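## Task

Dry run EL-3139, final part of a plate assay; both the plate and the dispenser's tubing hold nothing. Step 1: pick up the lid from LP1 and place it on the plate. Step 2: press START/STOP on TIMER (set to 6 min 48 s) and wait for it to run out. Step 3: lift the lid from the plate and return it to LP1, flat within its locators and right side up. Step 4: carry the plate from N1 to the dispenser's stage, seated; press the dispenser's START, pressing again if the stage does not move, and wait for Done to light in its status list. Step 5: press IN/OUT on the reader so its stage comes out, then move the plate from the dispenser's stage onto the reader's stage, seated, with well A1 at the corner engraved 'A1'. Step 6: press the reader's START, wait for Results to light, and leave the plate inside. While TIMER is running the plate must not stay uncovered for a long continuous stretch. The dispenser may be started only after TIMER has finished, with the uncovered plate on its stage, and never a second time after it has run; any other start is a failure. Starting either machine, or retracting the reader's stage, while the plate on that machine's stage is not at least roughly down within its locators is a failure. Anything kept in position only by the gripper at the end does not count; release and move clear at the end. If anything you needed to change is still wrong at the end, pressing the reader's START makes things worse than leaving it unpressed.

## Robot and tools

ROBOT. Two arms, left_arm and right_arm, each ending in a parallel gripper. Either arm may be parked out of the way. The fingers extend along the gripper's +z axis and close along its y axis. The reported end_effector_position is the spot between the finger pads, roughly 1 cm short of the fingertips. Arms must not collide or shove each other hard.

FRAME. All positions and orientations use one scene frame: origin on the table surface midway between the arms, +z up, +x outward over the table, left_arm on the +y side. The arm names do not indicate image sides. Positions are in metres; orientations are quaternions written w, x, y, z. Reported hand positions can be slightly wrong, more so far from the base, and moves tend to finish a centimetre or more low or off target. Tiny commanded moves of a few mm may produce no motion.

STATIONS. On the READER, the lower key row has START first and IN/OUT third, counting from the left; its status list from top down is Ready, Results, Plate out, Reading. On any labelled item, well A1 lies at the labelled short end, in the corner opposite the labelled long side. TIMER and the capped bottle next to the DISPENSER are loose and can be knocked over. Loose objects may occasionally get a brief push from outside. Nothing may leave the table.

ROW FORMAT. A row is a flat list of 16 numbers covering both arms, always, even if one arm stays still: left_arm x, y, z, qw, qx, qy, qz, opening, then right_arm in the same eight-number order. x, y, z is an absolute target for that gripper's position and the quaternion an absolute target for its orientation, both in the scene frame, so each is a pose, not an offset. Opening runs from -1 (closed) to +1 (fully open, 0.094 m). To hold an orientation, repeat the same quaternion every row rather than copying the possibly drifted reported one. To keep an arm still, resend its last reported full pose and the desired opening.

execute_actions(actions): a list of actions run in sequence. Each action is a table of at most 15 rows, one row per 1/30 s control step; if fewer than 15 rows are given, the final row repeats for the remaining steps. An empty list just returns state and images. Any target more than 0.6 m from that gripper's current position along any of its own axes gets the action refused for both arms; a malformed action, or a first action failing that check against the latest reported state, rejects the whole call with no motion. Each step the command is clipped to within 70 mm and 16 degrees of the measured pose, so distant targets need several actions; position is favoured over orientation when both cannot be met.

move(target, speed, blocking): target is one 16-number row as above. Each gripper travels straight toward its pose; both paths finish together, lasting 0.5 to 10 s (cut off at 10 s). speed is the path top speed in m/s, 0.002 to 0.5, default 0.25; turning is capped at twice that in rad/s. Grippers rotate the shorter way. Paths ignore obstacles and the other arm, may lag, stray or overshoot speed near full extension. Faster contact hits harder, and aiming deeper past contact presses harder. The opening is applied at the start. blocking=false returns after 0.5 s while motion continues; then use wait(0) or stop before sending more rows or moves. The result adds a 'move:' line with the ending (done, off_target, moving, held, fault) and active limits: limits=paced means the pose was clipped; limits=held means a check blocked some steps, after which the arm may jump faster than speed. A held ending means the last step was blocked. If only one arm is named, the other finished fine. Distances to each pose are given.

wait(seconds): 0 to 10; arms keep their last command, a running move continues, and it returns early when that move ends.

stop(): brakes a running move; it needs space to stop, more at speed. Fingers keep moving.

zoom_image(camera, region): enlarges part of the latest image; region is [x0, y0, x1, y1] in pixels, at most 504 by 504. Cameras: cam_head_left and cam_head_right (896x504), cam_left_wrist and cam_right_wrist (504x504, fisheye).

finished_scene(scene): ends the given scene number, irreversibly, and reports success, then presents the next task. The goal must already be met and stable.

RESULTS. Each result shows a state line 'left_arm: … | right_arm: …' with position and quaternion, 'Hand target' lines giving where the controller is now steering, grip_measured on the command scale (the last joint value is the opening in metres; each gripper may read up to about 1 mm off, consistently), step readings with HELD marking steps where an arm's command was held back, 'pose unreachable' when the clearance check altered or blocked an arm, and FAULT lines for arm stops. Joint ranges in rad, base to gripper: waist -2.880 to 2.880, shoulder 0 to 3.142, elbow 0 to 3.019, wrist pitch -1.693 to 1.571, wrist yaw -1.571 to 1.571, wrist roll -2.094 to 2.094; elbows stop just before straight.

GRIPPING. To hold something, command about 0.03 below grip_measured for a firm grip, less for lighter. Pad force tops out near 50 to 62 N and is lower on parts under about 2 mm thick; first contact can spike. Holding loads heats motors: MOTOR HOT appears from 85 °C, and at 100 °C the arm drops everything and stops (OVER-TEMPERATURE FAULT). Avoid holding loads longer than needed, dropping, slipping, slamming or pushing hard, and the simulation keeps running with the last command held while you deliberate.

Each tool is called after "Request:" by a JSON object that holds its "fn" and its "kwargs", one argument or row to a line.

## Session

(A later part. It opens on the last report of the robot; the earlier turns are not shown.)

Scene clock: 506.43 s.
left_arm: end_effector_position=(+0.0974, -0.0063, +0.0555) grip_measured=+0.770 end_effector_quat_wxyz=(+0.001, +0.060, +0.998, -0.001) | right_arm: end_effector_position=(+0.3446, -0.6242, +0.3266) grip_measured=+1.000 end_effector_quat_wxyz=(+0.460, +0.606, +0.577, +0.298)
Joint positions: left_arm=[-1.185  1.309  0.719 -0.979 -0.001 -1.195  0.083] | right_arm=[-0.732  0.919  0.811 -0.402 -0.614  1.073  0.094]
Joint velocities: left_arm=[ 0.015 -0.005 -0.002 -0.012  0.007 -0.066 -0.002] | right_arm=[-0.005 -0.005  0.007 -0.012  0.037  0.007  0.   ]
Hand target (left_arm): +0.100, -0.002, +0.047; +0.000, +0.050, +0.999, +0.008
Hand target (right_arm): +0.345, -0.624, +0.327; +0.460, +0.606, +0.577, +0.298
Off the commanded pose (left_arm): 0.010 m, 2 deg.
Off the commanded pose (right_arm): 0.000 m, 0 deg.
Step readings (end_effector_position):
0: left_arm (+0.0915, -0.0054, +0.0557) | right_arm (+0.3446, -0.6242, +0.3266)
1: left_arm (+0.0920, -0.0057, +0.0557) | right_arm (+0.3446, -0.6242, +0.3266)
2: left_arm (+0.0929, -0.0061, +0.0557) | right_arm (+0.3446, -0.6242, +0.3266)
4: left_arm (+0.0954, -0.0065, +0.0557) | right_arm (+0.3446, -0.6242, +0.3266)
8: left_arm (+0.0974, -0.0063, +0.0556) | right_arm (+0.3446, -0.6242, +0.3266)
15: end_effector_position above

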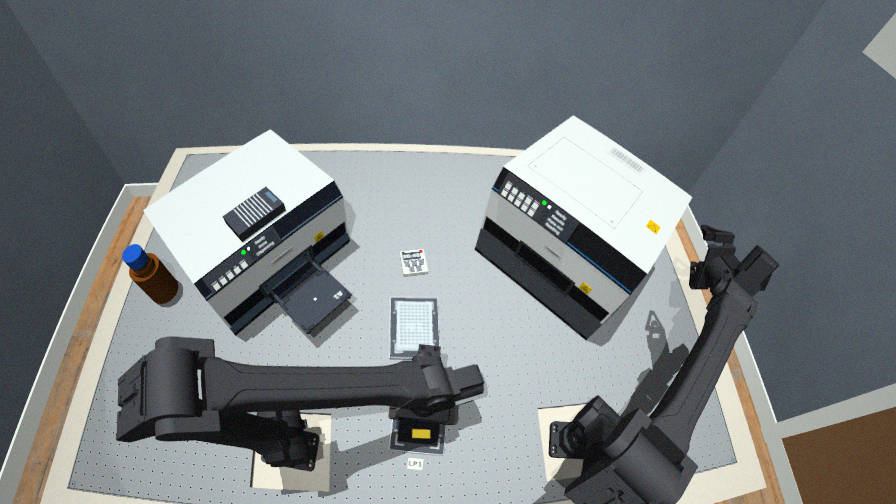

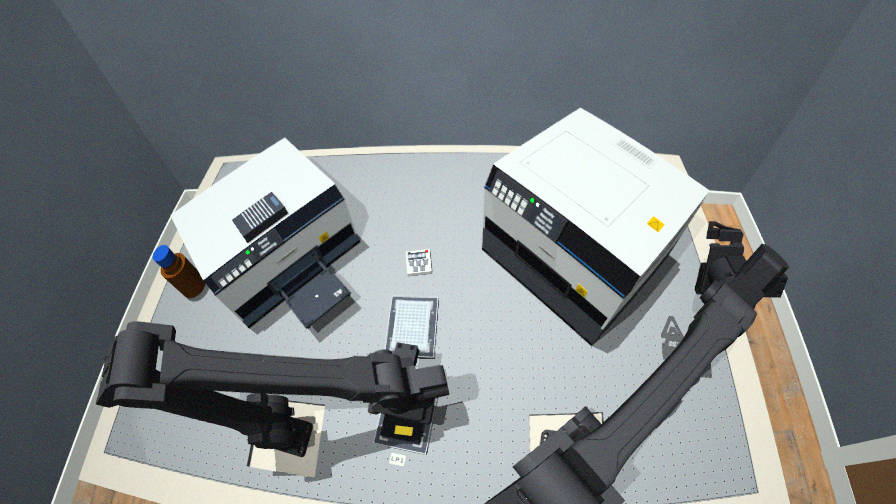

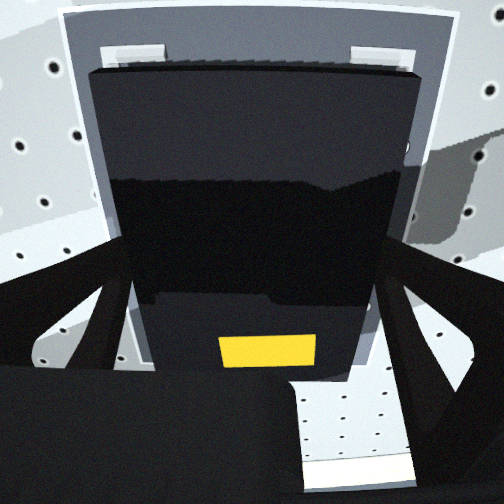

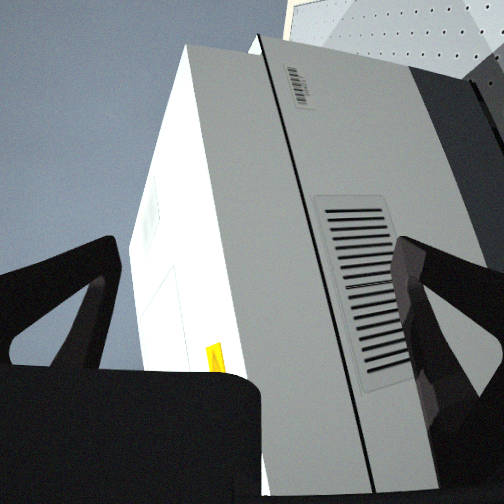

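Request:
{"fn": "execute_actions", "kwargs": {
  "actions": [
    [[0.097,-0.003,0.039,-0.002,0.056,0.998,0.010,0.74,0.3446,-0.6242,0.3266,0.460,0.606,0.577,0.298,1]]
  ]
}}

Scene clock: 513.00 s.
left_arm: end_effector_position=(+0.0977, -0.0071, +0.0466) grip_measured=+0.770 end_effector_quat_wxyz=(-0.000, +0.060, +0.998, +0.003) | right_arm: end_effector_position=(+0.3446, -0.6242, +0.3266) grip_measured=+1.000 end_effector_quat_wxyz=(+0.460, +0.606, +0.577, +0.298)
Joint positions: left_arm=[-1.185  1.334  0.713 -0.956 -0.001 -1.195  0.083] | right_arm=[-0.732  0.919  0.811 -0.402 -0.614  1.073  0.094]
Joint velocities: left_arm=[-0.015 -0.005  0.002  0.027 -0.037 -0.007 -0.   ] | right_arm=[-0.005 -0.005 -0.007  0.002  0.007 -0.007  0.   ]
Hand target (left_arm): +0.097, -0.003, +0.039; -0.002, +0.056, +0.998, +0.010
Hand target (right_arm): +0.345, -0.624, +0.327; +0.460, +0.606, +0.577, +0.298
Off the commanded pose (left_arm): 0.009 m, 1 deg.
Off the commanded pose (right_arm): 0.000 m, 0 deg.
Step readings (end_effector_position):
0: left_arm (+0.0974, -0.0063, +0.0555) | right_arm (+0.3446, -0.6242, +0.3266)
1: left_arm (+0.0976, -0.0067, +0.0549) | right_arm (+0.3446, -0.6242, +0.3266)
2: left_arm (+0.0978, -0.0077, +0.0539) | right_arm (+0.3446, -0.6242, +0.3266)
4: left_arm (+0.0980, -0.0086, +0.0511) | right_arm (+0.3446, -0.6242, +0.3266)
8: left_arm (+0.0977, -0.0074, +0.0470) | right_arm (+0.3446, -0.6242, +0.3266)
15: end_effector_position above

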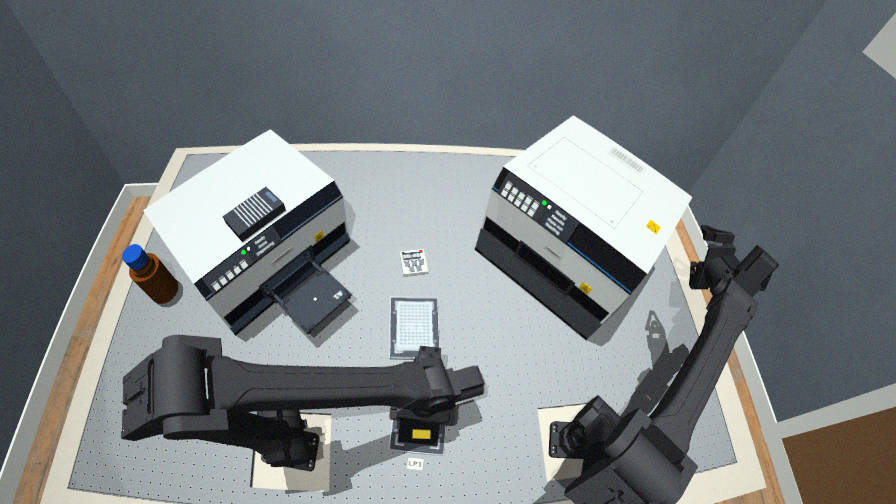

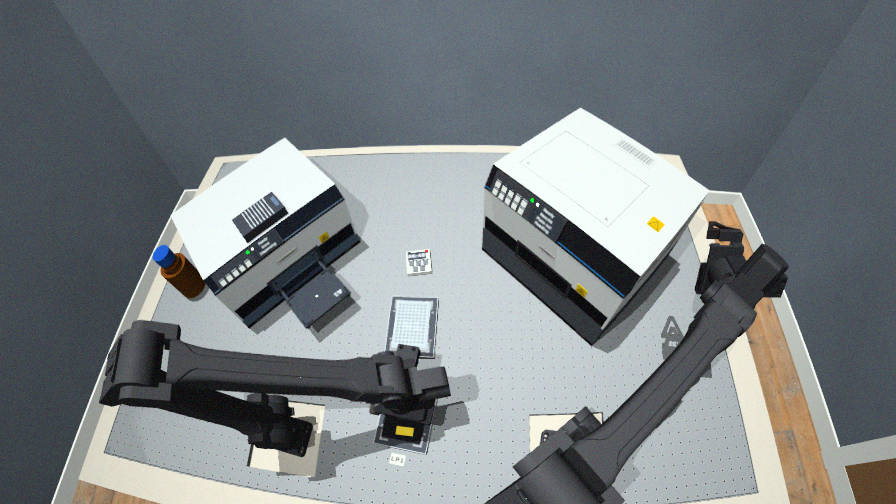

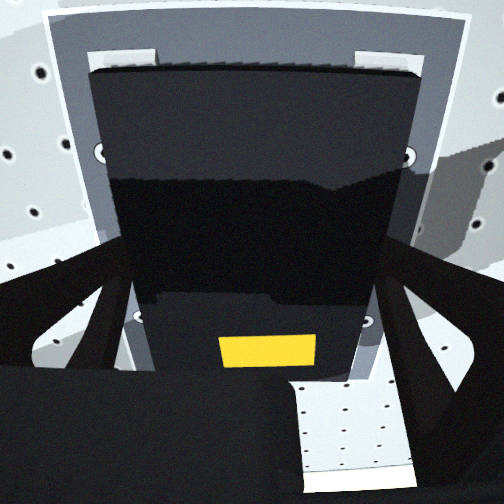

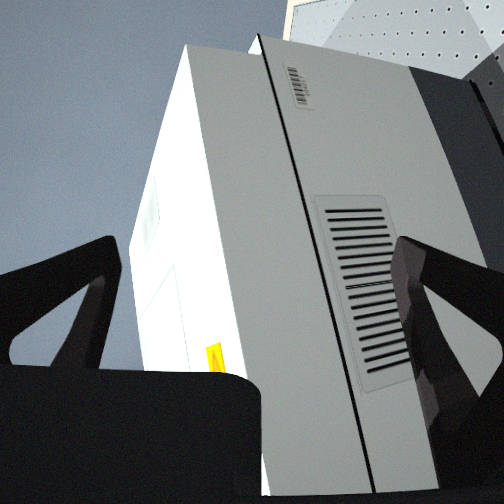

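Request:
{"fn": "execute_actions", "kwargs": {
  "actions": [
    [[0.0925,-0.004,0.039,-0.002,0.063,0.998,0.010,0.74,0.3446,-0.6242,0.3266,0.460,0.606,0.577,0.298,1],[0.0925,-0.004,0.039,-0.002,0.063,0.998,0.010,0.74,0.3446,-0.6242,0.3266,0.460,0.606,0.577,0.298,1],[0.0925,-0.004,0.039,-0.002,0.063,0.998,0.010,0.74,0.3446,-0.6242,0.3266,0.460,0.606,0.577,0.298,1],[0.0925,-0.004,0.037,-0.002,0.063,0.998,0.011,0.74,0.3446,-0.6242,0.3266,0.460,0.606,0.577,0.298,1],[0.0925,-0.004,0.036,-0.002,0.063,0.998,0.012,0.74,0.3446,-0.6242,0.3266,0.460,0.606,0.577,0.298,1],[0.0925,-0.004,0.035,-0.002,0.063,0.998,0.012,0.74,0.3446,-0.6242,0.3266,0.460,0.606,0.577,0.298,1],[0.0925,-0.004,0.034,-0.002,0.063,0.998,0.012,0.74,0.3446,-0.6242,0.3266,0.460,0.606,0.577,0.298,1],[0.0925,-0.004,0.032,-0.002,0.063,0.998,0.012,0.74,0.3446,-0.6242,0.3266,0.460,0.606,0.577,0.298,1]]
  ]
}}

Scene clock: 518.00 s.
left_arm: end_effector_position=(+0.0962, -0.0076, +0.0403) grip_measured=+0.770 end_effector_quat_wxyz=(-0.001, +0.063, +0.998, +0.004) | right_arm: end_effector_position=(+0.3446, -0.6242, +0.3266) grip_measured=+1.000 end_effector_quat_wxyz=(+0.460, +0.606, +0.577, +0.298)
Joint positions: left_arm=[-1.19   1.348  0.706 -0.937 -0.001 -1.195  0.083] | right_arm=[-0.732  0.919  0.811 -0.402 -0.614  1.073  0.094]
Joint velocities: left_arm=[-0.005  0.005 -0.007  0.007  0.022 -0.037 -0.   ] | right_arm=[-0.005  0.015 -0.017  0.012 -0.066  0.007  0.   ]
Hand target (left_arm): +0.092, -0.004, +0.032; -0.002, +0.063, +0.998, +0.012
Hand target (right_arm): +0.345, -0.624, +0.327; +0.460, +0.606, +0.577, +0.298
Off the commanded pose (left_arm): 0.010 m, 1 deg.
Off the commanded pose (right_arm): 0.000 m, 0 deg.
Step readings (end_effector_position):
0: left_arm (+0.0977, -0.0072, +0.0466) | right_arm (+0.3446, -0.6242, +0.3266)
1: left_arm (+0.0976, -0.0073, +0.0466) | right_arm (+0.3446, -0.6242, +0.3266)
2: left_arm (+0.0973, -0.0073, +0.0466) | right_arm (+0.3446, -0.6242, +0.3266)
4: left_arm (+0.0969, -0.0076, +0.0466) | right_arm (+0.3446, -0.6242, +0.3266)
8: left_arm (+0.0967, -0.0094, +0.0453) | right_arm (+0.3446, -0.6242, +0.3266)
15: end_effector_position above

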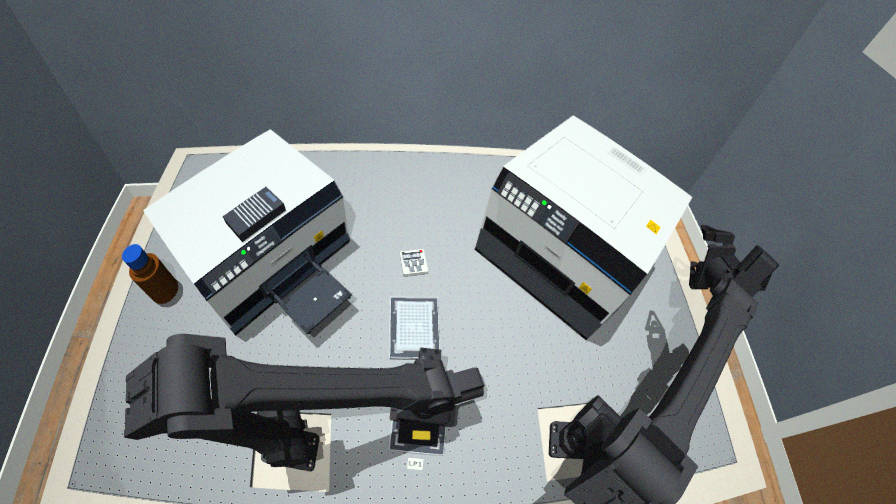

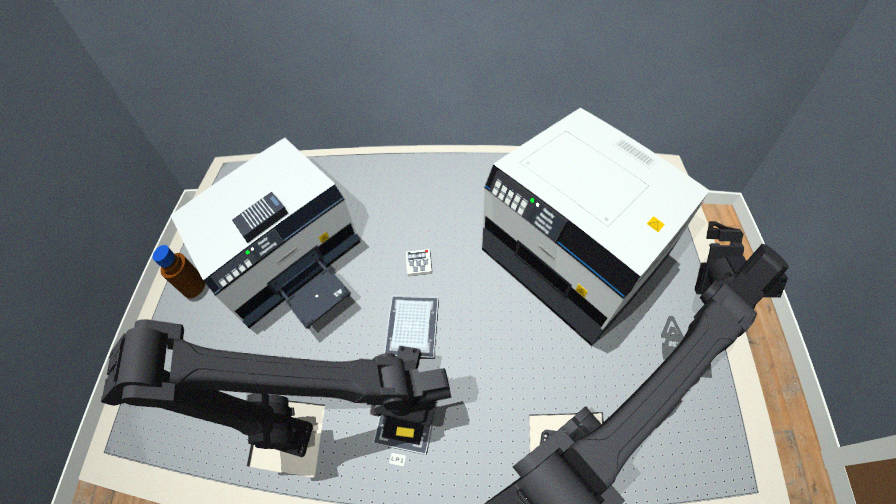

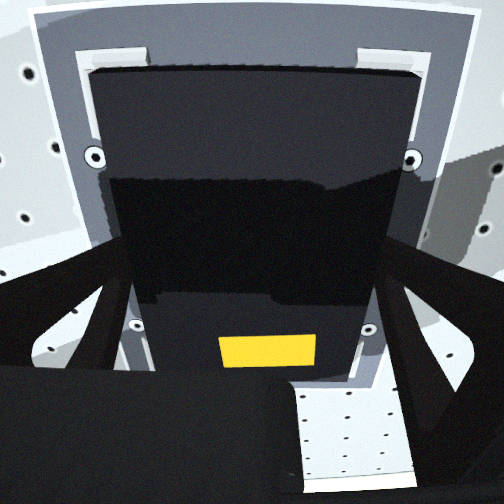

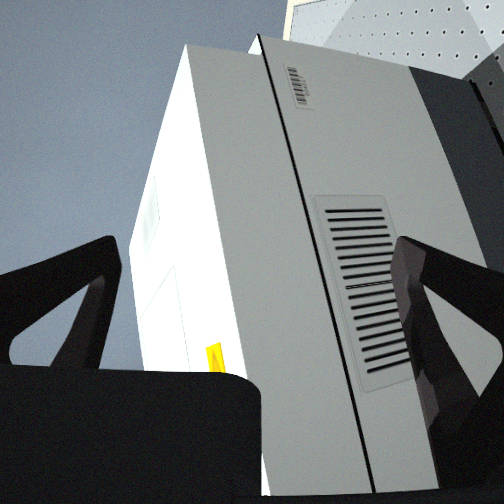

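The lid matches the seated reference. Releasing and lifting.

Request:
{"fn": "execute_actions", "kwargs": {
  "actions": [
    [[0.0925,-0.004,0.032,-0.002,0.063,0.998,0.012,1,0.3446,-0.6242,0.3266,0.460,0.606,0.577,0.298,1]],
    [[0.097,-0.012,0.075,0.012,0.063,0.997,-0.045,1,0.3446,-0.6242,0.3266,0.460,0.606,0.577,0.298,1]]
  ]
}}

Request:
{"fn": "move", "kwargs": {
  "target": [0.330,0.002,0.105,0,0.003,1,0,1,0.3446,-0.6242,0.3266,0.460,0.606,0.577,0.298,1]
}}

Request:
{"fn": "execute_actions", "kwargs": {
  "actions": [
    [[0.320,0.003,0.056,-0.006,0.003,1,0.006,1,0.3446,-0.6242,0.3266,0.460,0.606,0.577,0.298,1]]
  ]
}}

Request:
{"fn": "zoom_image", "kwargs": {
  "camera": "cam_head_left",
  "region": [360,320,480,470]
}}

Scene clock: 522.63 s.
left_arm: end_effector_position=(+0.0972, -0.0136, +0.0791) grip_measured=+1.000 end_effector_quat_wxyz=(+0.017, +0.063, +0.996, -0.055) | right_arm: end_effector_position=(+0.3446, -0.6242, +0.3266) grip_measured=+1.000 end_effector_quat_wxyz=(+0.460, +0.606, +0.577, +0.298)
Joint positions: left_arm=[-1.19   1.21   0.703 -0.948  0.002 -1.195  0.094] | right_arm=[-0.732  0.919  0.811 -0.402 -0.614  1.073  0.094]
Joint velocities: left_arm=[-0.015  0.005  0.012 -0.007  0.007 -0.022  0.   ] | right_arm=[-0.005  0.005 -0.012 -0.022  0.022  0.066  0.   ]
Hand target (left_arm): +0.097, -0.012, +0.076; +0.012, +0.064, +0.997, -0.045
Hand target (right_arm): +0.345, -0.624, +0.327; +0.460, +0.606, +0.577, +0.298
Off the commanded pose (left_arm): 0.004 m, 1 deg.
Off the commanded pose (right_arm): 0.000 m, 0 deg.
Step readings (end_effector_position; steps 1 to 15: 1st action; 16 to 30: 2nd action):
0: left_arm (+0.0962, -0.0077, +0.0403) | right_arm (+0.3446, -0.6242, +0.3266)
1: left_arm (+0.0962, -0.0077, +0.0403) | right_arm (+0.3446, -0.6242, +0.3266)
2: left_arm (+0.0962, -0.0077, +0.0403) | right_arm (+0.3446, -0.6242, +0.3266)
4: left_arm (+0.0962, -0.0077, +0.0403) | right_arm (+0.3446, -0.6242, +0.3266)
8: left_arm (+0.0962, -0.0077, +0.0403) | right_arm (+0.3446, -0.6242, +0.3266)
15: left_arm (+0.0962, -0.0077, +0.0403) | right_arm (+0.3446, -0.6242, +0.3266)
16: left_arm (+0.0961, -0.0084, +0.0423) | right_arm (+0.3446, -0.6242, +0.3266)
17: left_arm (+0.0960, -0.0086, +0.0465) | right_arm (+0.3446, -0.6242, +0.3266)
19: left_arm (+0.0967, -0.0113, +0.0600) | right_arm (+0.3446, -0.6242, +0.3266)
23: left_arm (+0.0974, -0.0142, +0.0791) | right_arm (+0.3446, -0.6242, +0.3266)
30: end_effector_position above

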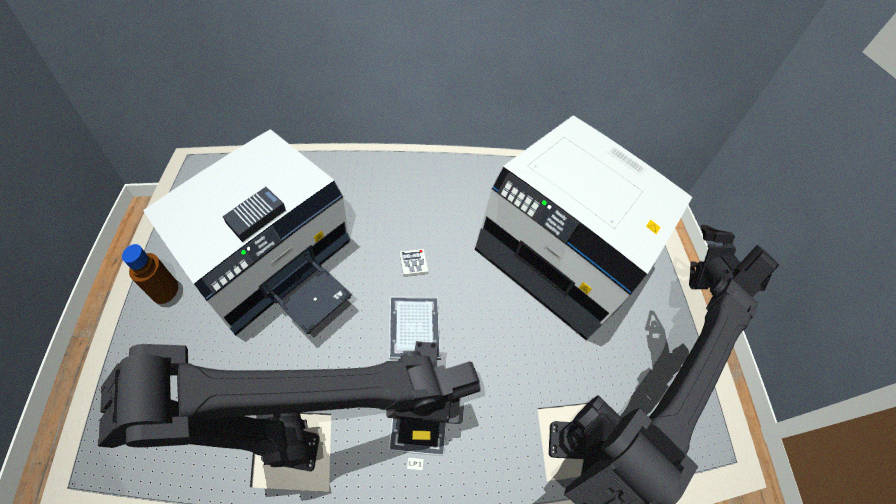

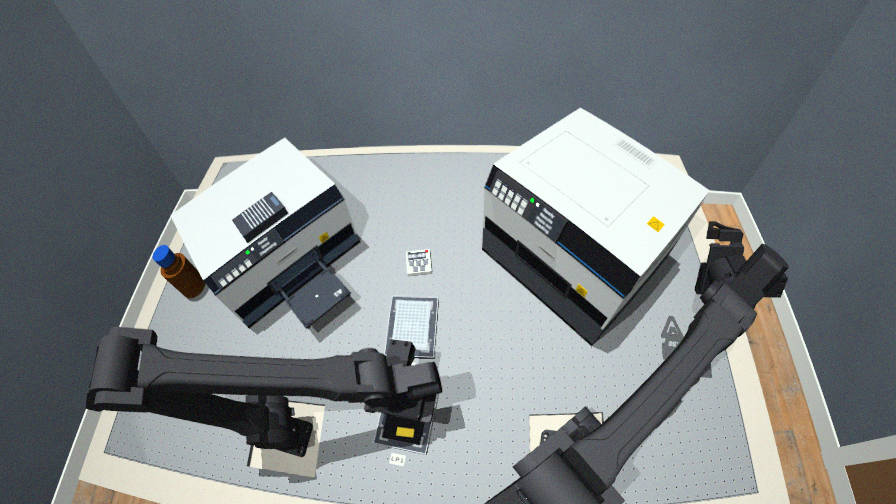

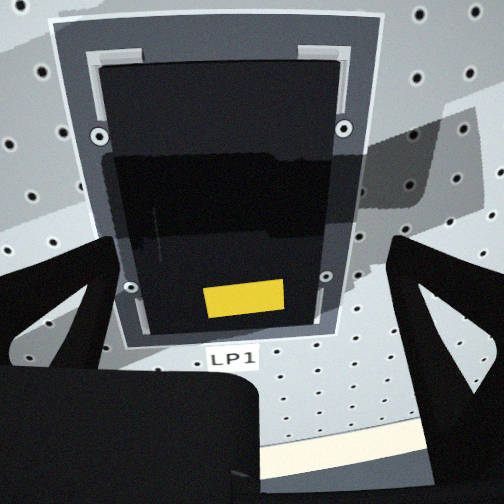

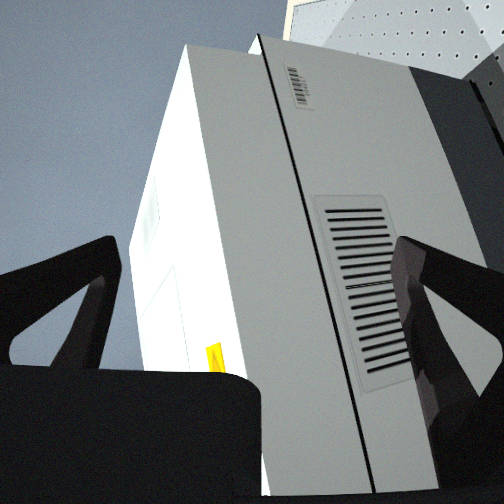

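Scene clock: 524.10 s.
left_arm: end_effector_position=(+0.3200, +0.0130, +0.0936) grip_measured=+1.000 end_effector_quat_wxyz=(-0.005, -0.008, +1.000, +0.005) | right_arm: end_effector_position=(+0.3446, -0.6242, +0.3266) grip_measured=+1.000 end_effector_quat_wxyz=(+0.460, +0.606, +0.577, +0.298)
Joint positions: left_arm=[-0.616  1.523  1.054 -1.116  0.    -0.761  0.094] | right_arm=[-0.732  0.919  0.811 -0.402 -0.614  1.073  0.094]
Joint velocities: left_arm=[-0.024  0.005 -0.002 -0.002  0.066  0.007  0.   ] | right_arm=[-0.015 -0.024 -0.012  0.002 -0.051  0.022  0.   ]
Hand target (left_arm): +0.332, +0.001, +0.105; +0.005, +0.002, +1.000, -0.003
Hand target (right_arm): +0.345, -0.624, +0.327; +0.460, +0.606, +0.577, +0.298
Off the commanded pose (left_arm): 0.019 m, 1 deg.
Off the commanded pose (right_arm): 0.000 m, 0 deg.
move: off_target (left_arm)

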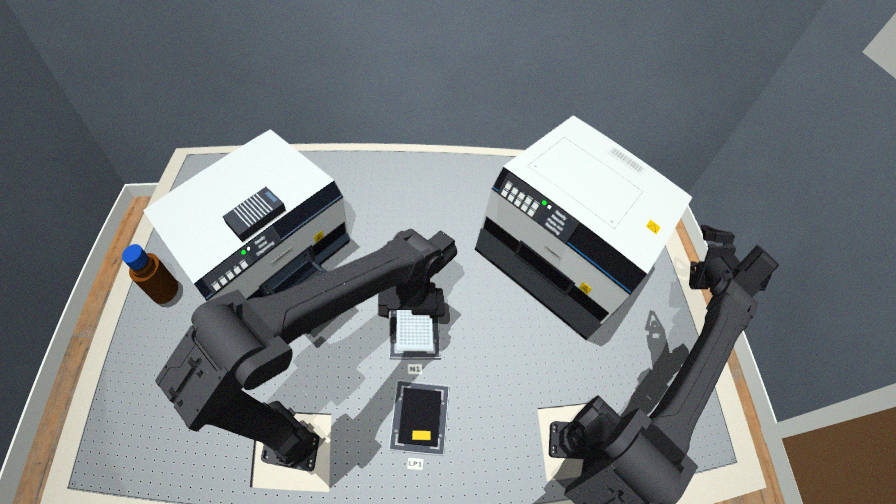

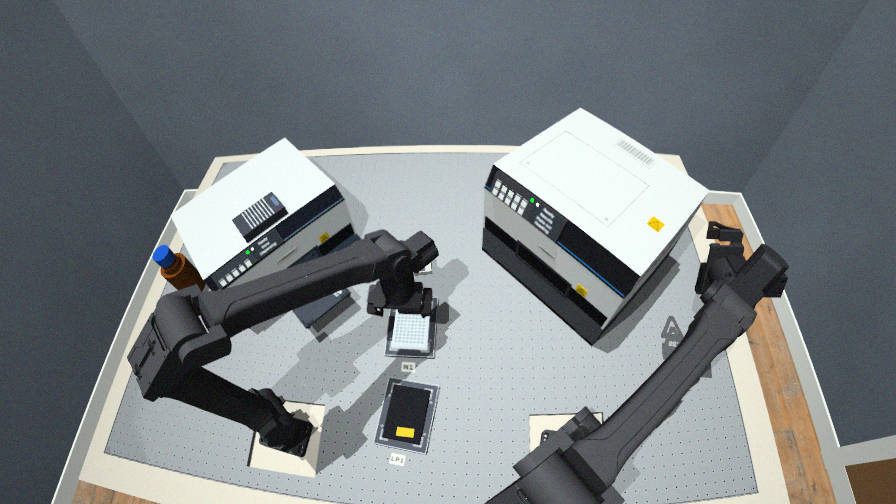

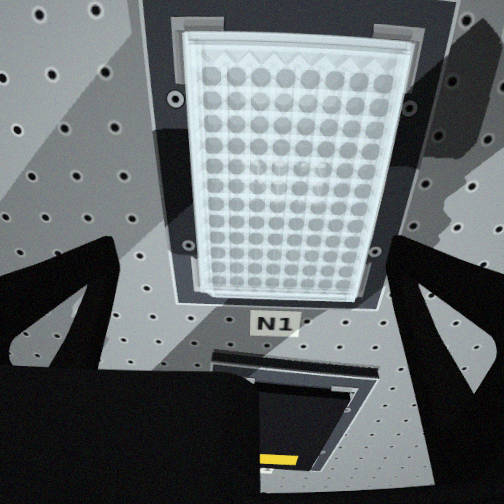

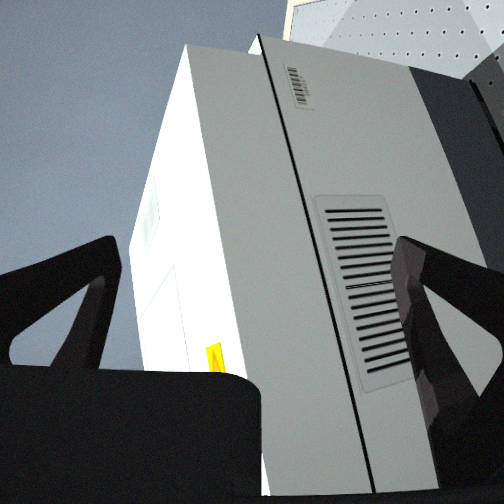

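Scene clock: 524.60 s.
left_arm: end_effector_position=(+0.3242, +0.0038, +0.0630) grip_measured=+1.000 end_effector_quat_wxyz=(-0.003, -0.003, +1.000, +0.003) | right_arm: end_effector_position=(+0.3446, -0.6242, +0.3266) grip_measured=+1.000 end_effector_quat_wxyz=(+0.460, +0.606, +0.577, +0.298)
Joint positions: left_arm=[-0.625  1.584  1.034 -1.03   0.    -0.761  0.094] | right_arm=[-0.732  0.919  0.811 -0.402 -0.614  1.073  0.094]
Joint velocities: left_arm=[-0.005 -0.005 -0.002  0.002 -0.066 -0.051  0.   ] | right_arm=[-0.005 -0.015 -0.017  0.007  0.037 -0.066  0.   ]
Hand target (left_arm): +0.320, +0.003, +0.056; -0.006, +0.003, +1.000, +0.006
Hand target (right_arm): +0.345, -0.624, +0.327; +0.460, +0.606, +0.577, +0.298
Off the commanded pose (left_arm): 0.008 m, 1 deg.
Off the commanded pose (right_arm): 0.000 m, 0 deg.
Step readings (end_effector_position):
0: left_arm (+0.3200, +0.0130, +0.0936) | right_arm (+0.3446, -0.6242, +0.3266)
1: left_arm (+0.3215, +0.0112, +0.0916) | right_arm (+0.3446, -0.6242, +0.3266)
2: left_arm (+0.3242, +0.0081, +0.0889) | right_arm (+0.3446, -0.6242, +0.3266)
4: left_arm (+0.3266, +0.0042, +0.0809) | right_arm (+0.3446, -0.6242, +0.3266)
8: left_arm (+0.3250, +0.0033, +0.0665) | right_arm (+0.3446, -0.6242, +0.3266)
15: end_effector_position above

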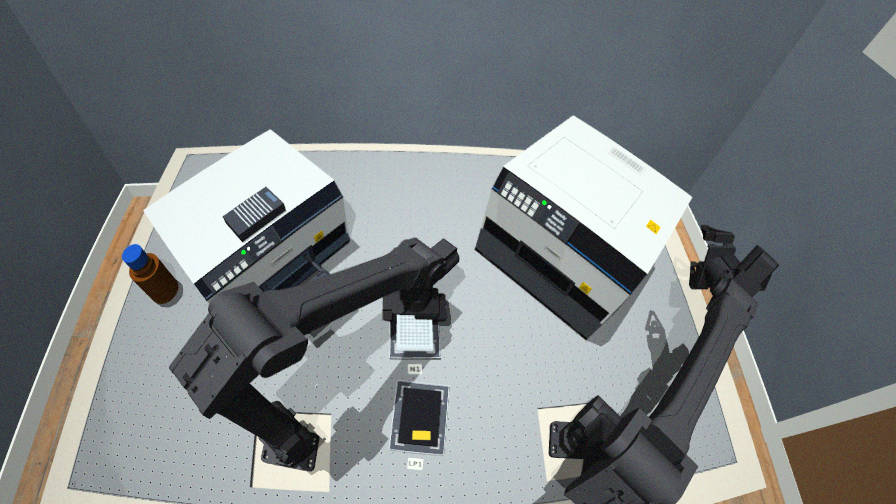

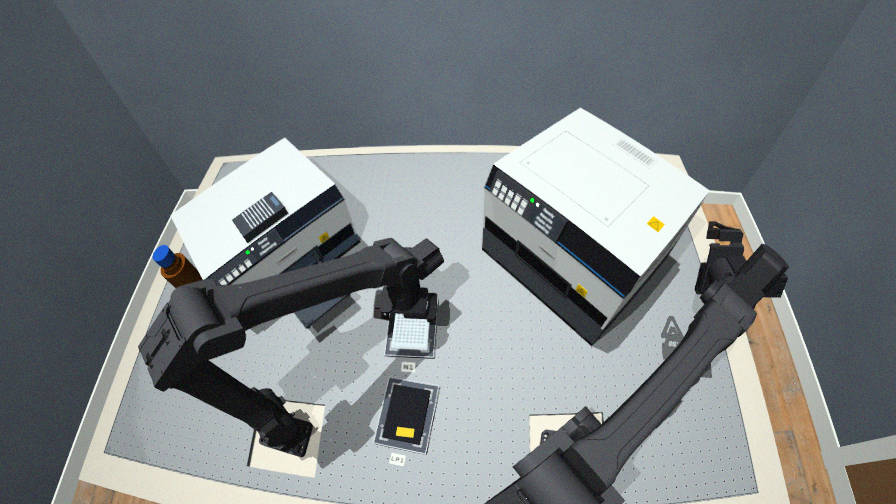

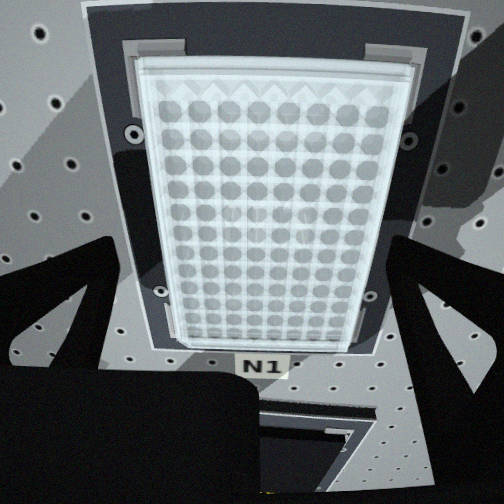

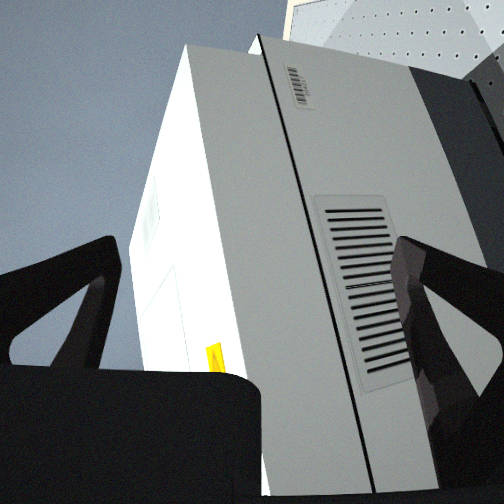

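Region (360, 320, 480, 470) of cam_head_left's 896x504 image, scaled by 3.360, with more detail than that image has; it fills the left 403 columns of this view, and the rest is white.

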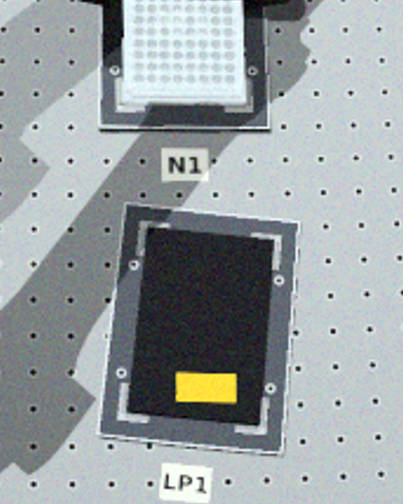

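Request:
{"fn": "execute_actions", "kwargs": {
  "actions": [
    [[0.317,-0.001,0.048,-0.007,0.007,1,0.007,1,0.3446,-0.6242,0.3266,0.460,0.606,0.577,0.298,1]],
    [[0.318,0.000,0.031,-0.010,0.005,1,0.010,1,0.3446,-0.6242,0.3266,0.460,0.606,0.577,0.298,1]]
  ]
}}

Scene clock: 527.63 s.
left_arm: end_effector_position=(+0.3220, -0.0011, +0.0398) grip_measured=+1.000 end_effector_quat_wxyz=(-0.006, +0.003, +1.000, +0.005) | right_arm: end_effector_position=(+0.3446, -0.6242, +0.3266) grip_measured=+1.000 end_effector_quat_wxyz=(+0.460, +0.606, +0.577, +0.298)
Joint positions: left_arm=[-0.637  1.627  1.016 -0.975  0.    -0.761  0.094] | right_arm=[-0.732  0.919  0.811 -0.402 -0.614  1.073  0.094]
Joint velocities: left_arm=[ 0.015 -0.015  0.002 -0.022  0.037 -0.007  0.   ] | right_arm=[-0.005  0.005 -0.007 -0.002 -0.051 -0.066  0.   ]
Hand target (left_arm): +0.318, +0.000, +0.031; -0.010, +0.005, +1.000, +0.010
Hand target (right_arm): +0.345, -0.624, +0.327; +0.460, +0.606, +0.577, +0.298
Off the commanded pose (left_arm): 0.010 m, 1 deg.
Off the commanded pose (right_arm): 0.000 m, 0 deg.
Step readings (end_effector_position; steps 1 to 15: 1st action; 16 to 30: 2nd action):
0: left_arm (+0.3242, +0.0038, +0.0630) | right_arm (+0.3446, -0.6242, +0.3266)
1: left_arm (+0.3245, +0.0034, +0.0627) | right_arm (+0.3446, -0.6242, +0.3266)
2: left_arm (+0.3249, +0.0021, +0.0626) | right_arm (+0.3446, -0.6242, +0.3266)
4: left_arm (+0.3246, +0.0002, +0.0622) | right_arm (+0.3446, -0.6242, +0.3266)
8: left_arm (+0.3232, -0.0021, +0.0620) | right_arm (+0.3446, -0.6242, +0.3266)
15: left_arm (+0.3231, -0.0022, +0.0620) | right_arm (+0.3446, -0.6242, +0.3266)
16: left_arm (+0.3236, -0.0027, +0.0609) | right_arm (+0.3446, -0.6242, +0.3266)
17: left_arm (+0.3246, -0.0036, +0.0589) | right_arm (+0.3446, -0.6242, +0.3266)
19: left_arm (+0.3248, -0.0038, +0.0532) | right_arm (+0.3446, -0.6242, +0.3266)
23: left_arm (+0.3224, -0.0016, +0.0422) | right_arm (+0.3446, -0.6242, +0.3266)
30: end_effector_position above

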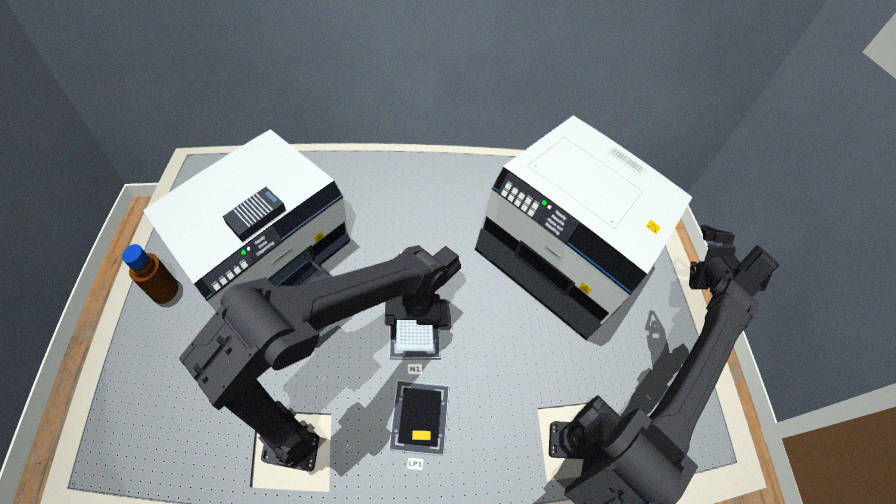

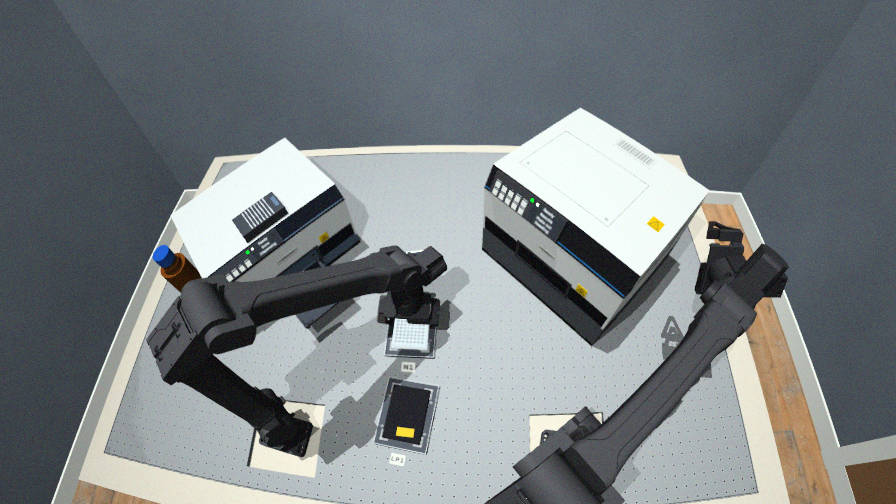

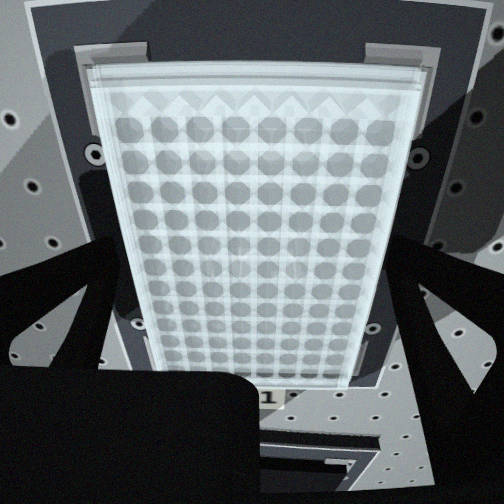

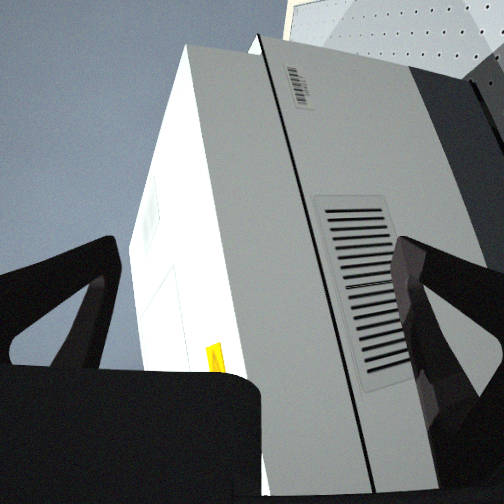

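Request:
{"fn": "execute_actions", "kwargs": {
  "actions": [
    [[0.318,0.000,0.031,-0.010,0.005,1,0.010,0.70,0.3446,-0.6242,0.3266,0.460,0.606,0.577,0.298,1]]
  ]
}}

Scene clock: 529.13 s.
left_arm: end_effector_position=(+0.3221, -0.0017, +0.0398) grip_measured=+0.756 end_effector_quat_wxyz=(-0.005, +0.003, +1.000, +0.004) | right_arm: end_effector_position=(+0.3446, -0.6242, +0.3266) grip_measured=+1.000 end_effector_quat_wxyz=(+0.460, +0.606, +0.577, +0.298)
Joint positions: left_arm=[-0.638  1.627  1.016 -0.972  0.001 -0.761  0.082] | right_arm=[-0.732  0.919  0.811 -0.402 -0.614  1.073  0.094]
Joint velocities: left_arm=[-0.015 -0.015  0.002  0.012 -0.037 -0.022 -0.   ] | right_arm=[-0.005 -0.024 -0.002 -0.002  0.007  0.007  0.   ]
Hand target (left_arm): +0.318, +0.000, +0.031; -0.010, +0.005, +1.000, +0.010
Hand target (right_arm): +0.345, -0.624, +0.327; +0.460, +0.606, +0.577, +0.298
Off the commanded pose (left_arm): 0.010 m, 1 deg.
Off the commanded pose (right_arm): 0.000 m, 0 deg.
Step readings (end_effector_position):
0: left_arm (+0.3220, -0.0011, +0.0398) | right_arm (+0.3446, -0.6242, +0.3266)
1: left_arm (+0.3220, -0.0011, +0.0398) | right_arm (+0.3446, -0.6242, +0.3266)
2: left_arm (+0.3222, -0.0016, +0.0398) | right_arm (+0.3446, -0.6242, +0.3266)
4: left_arm (+0.3221, -0.0017, +0.0398) | right_arm (+0.3446, -0.6242, +0.3266)
8: left_arm (+0.3221, -0.0017, +0.0398) | right_arm (+0.3446, -0.6242, +0.3266)
15: end_effector_position above

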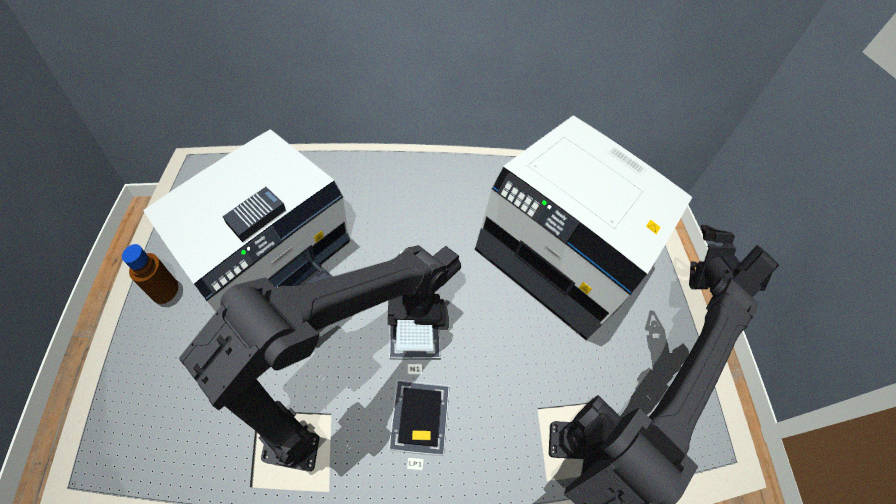

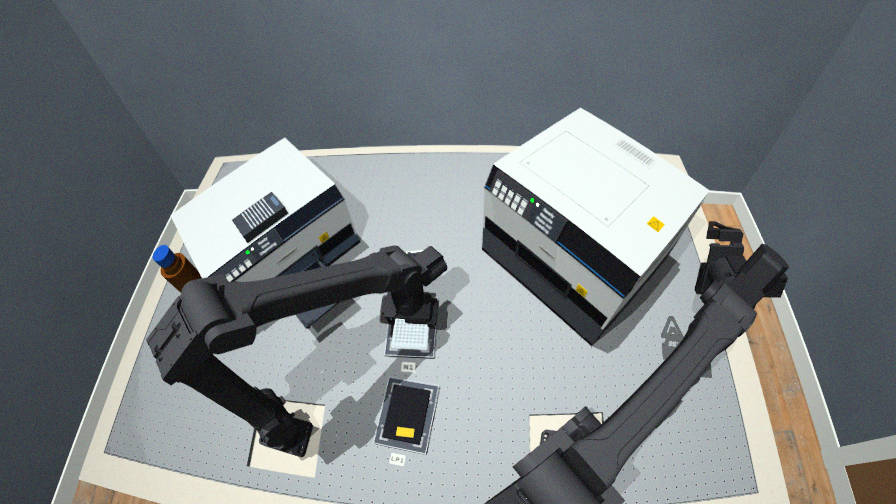

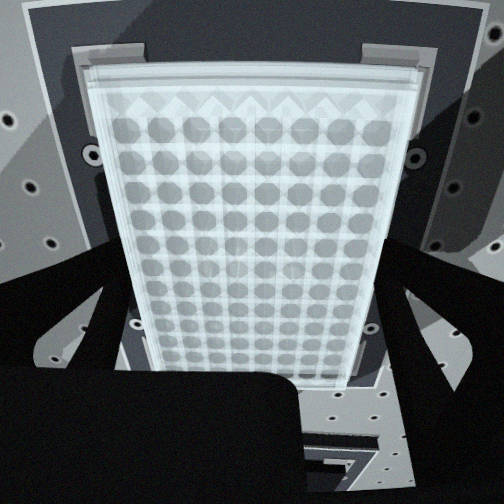

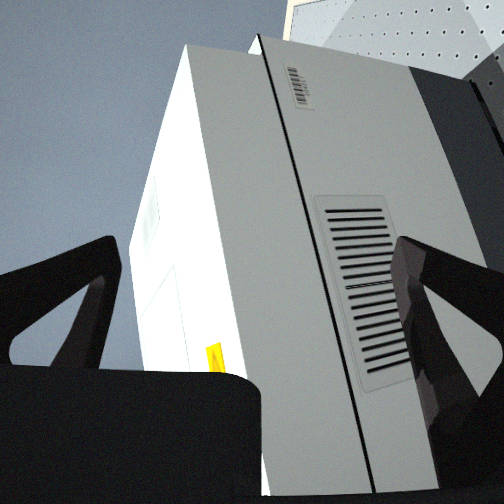

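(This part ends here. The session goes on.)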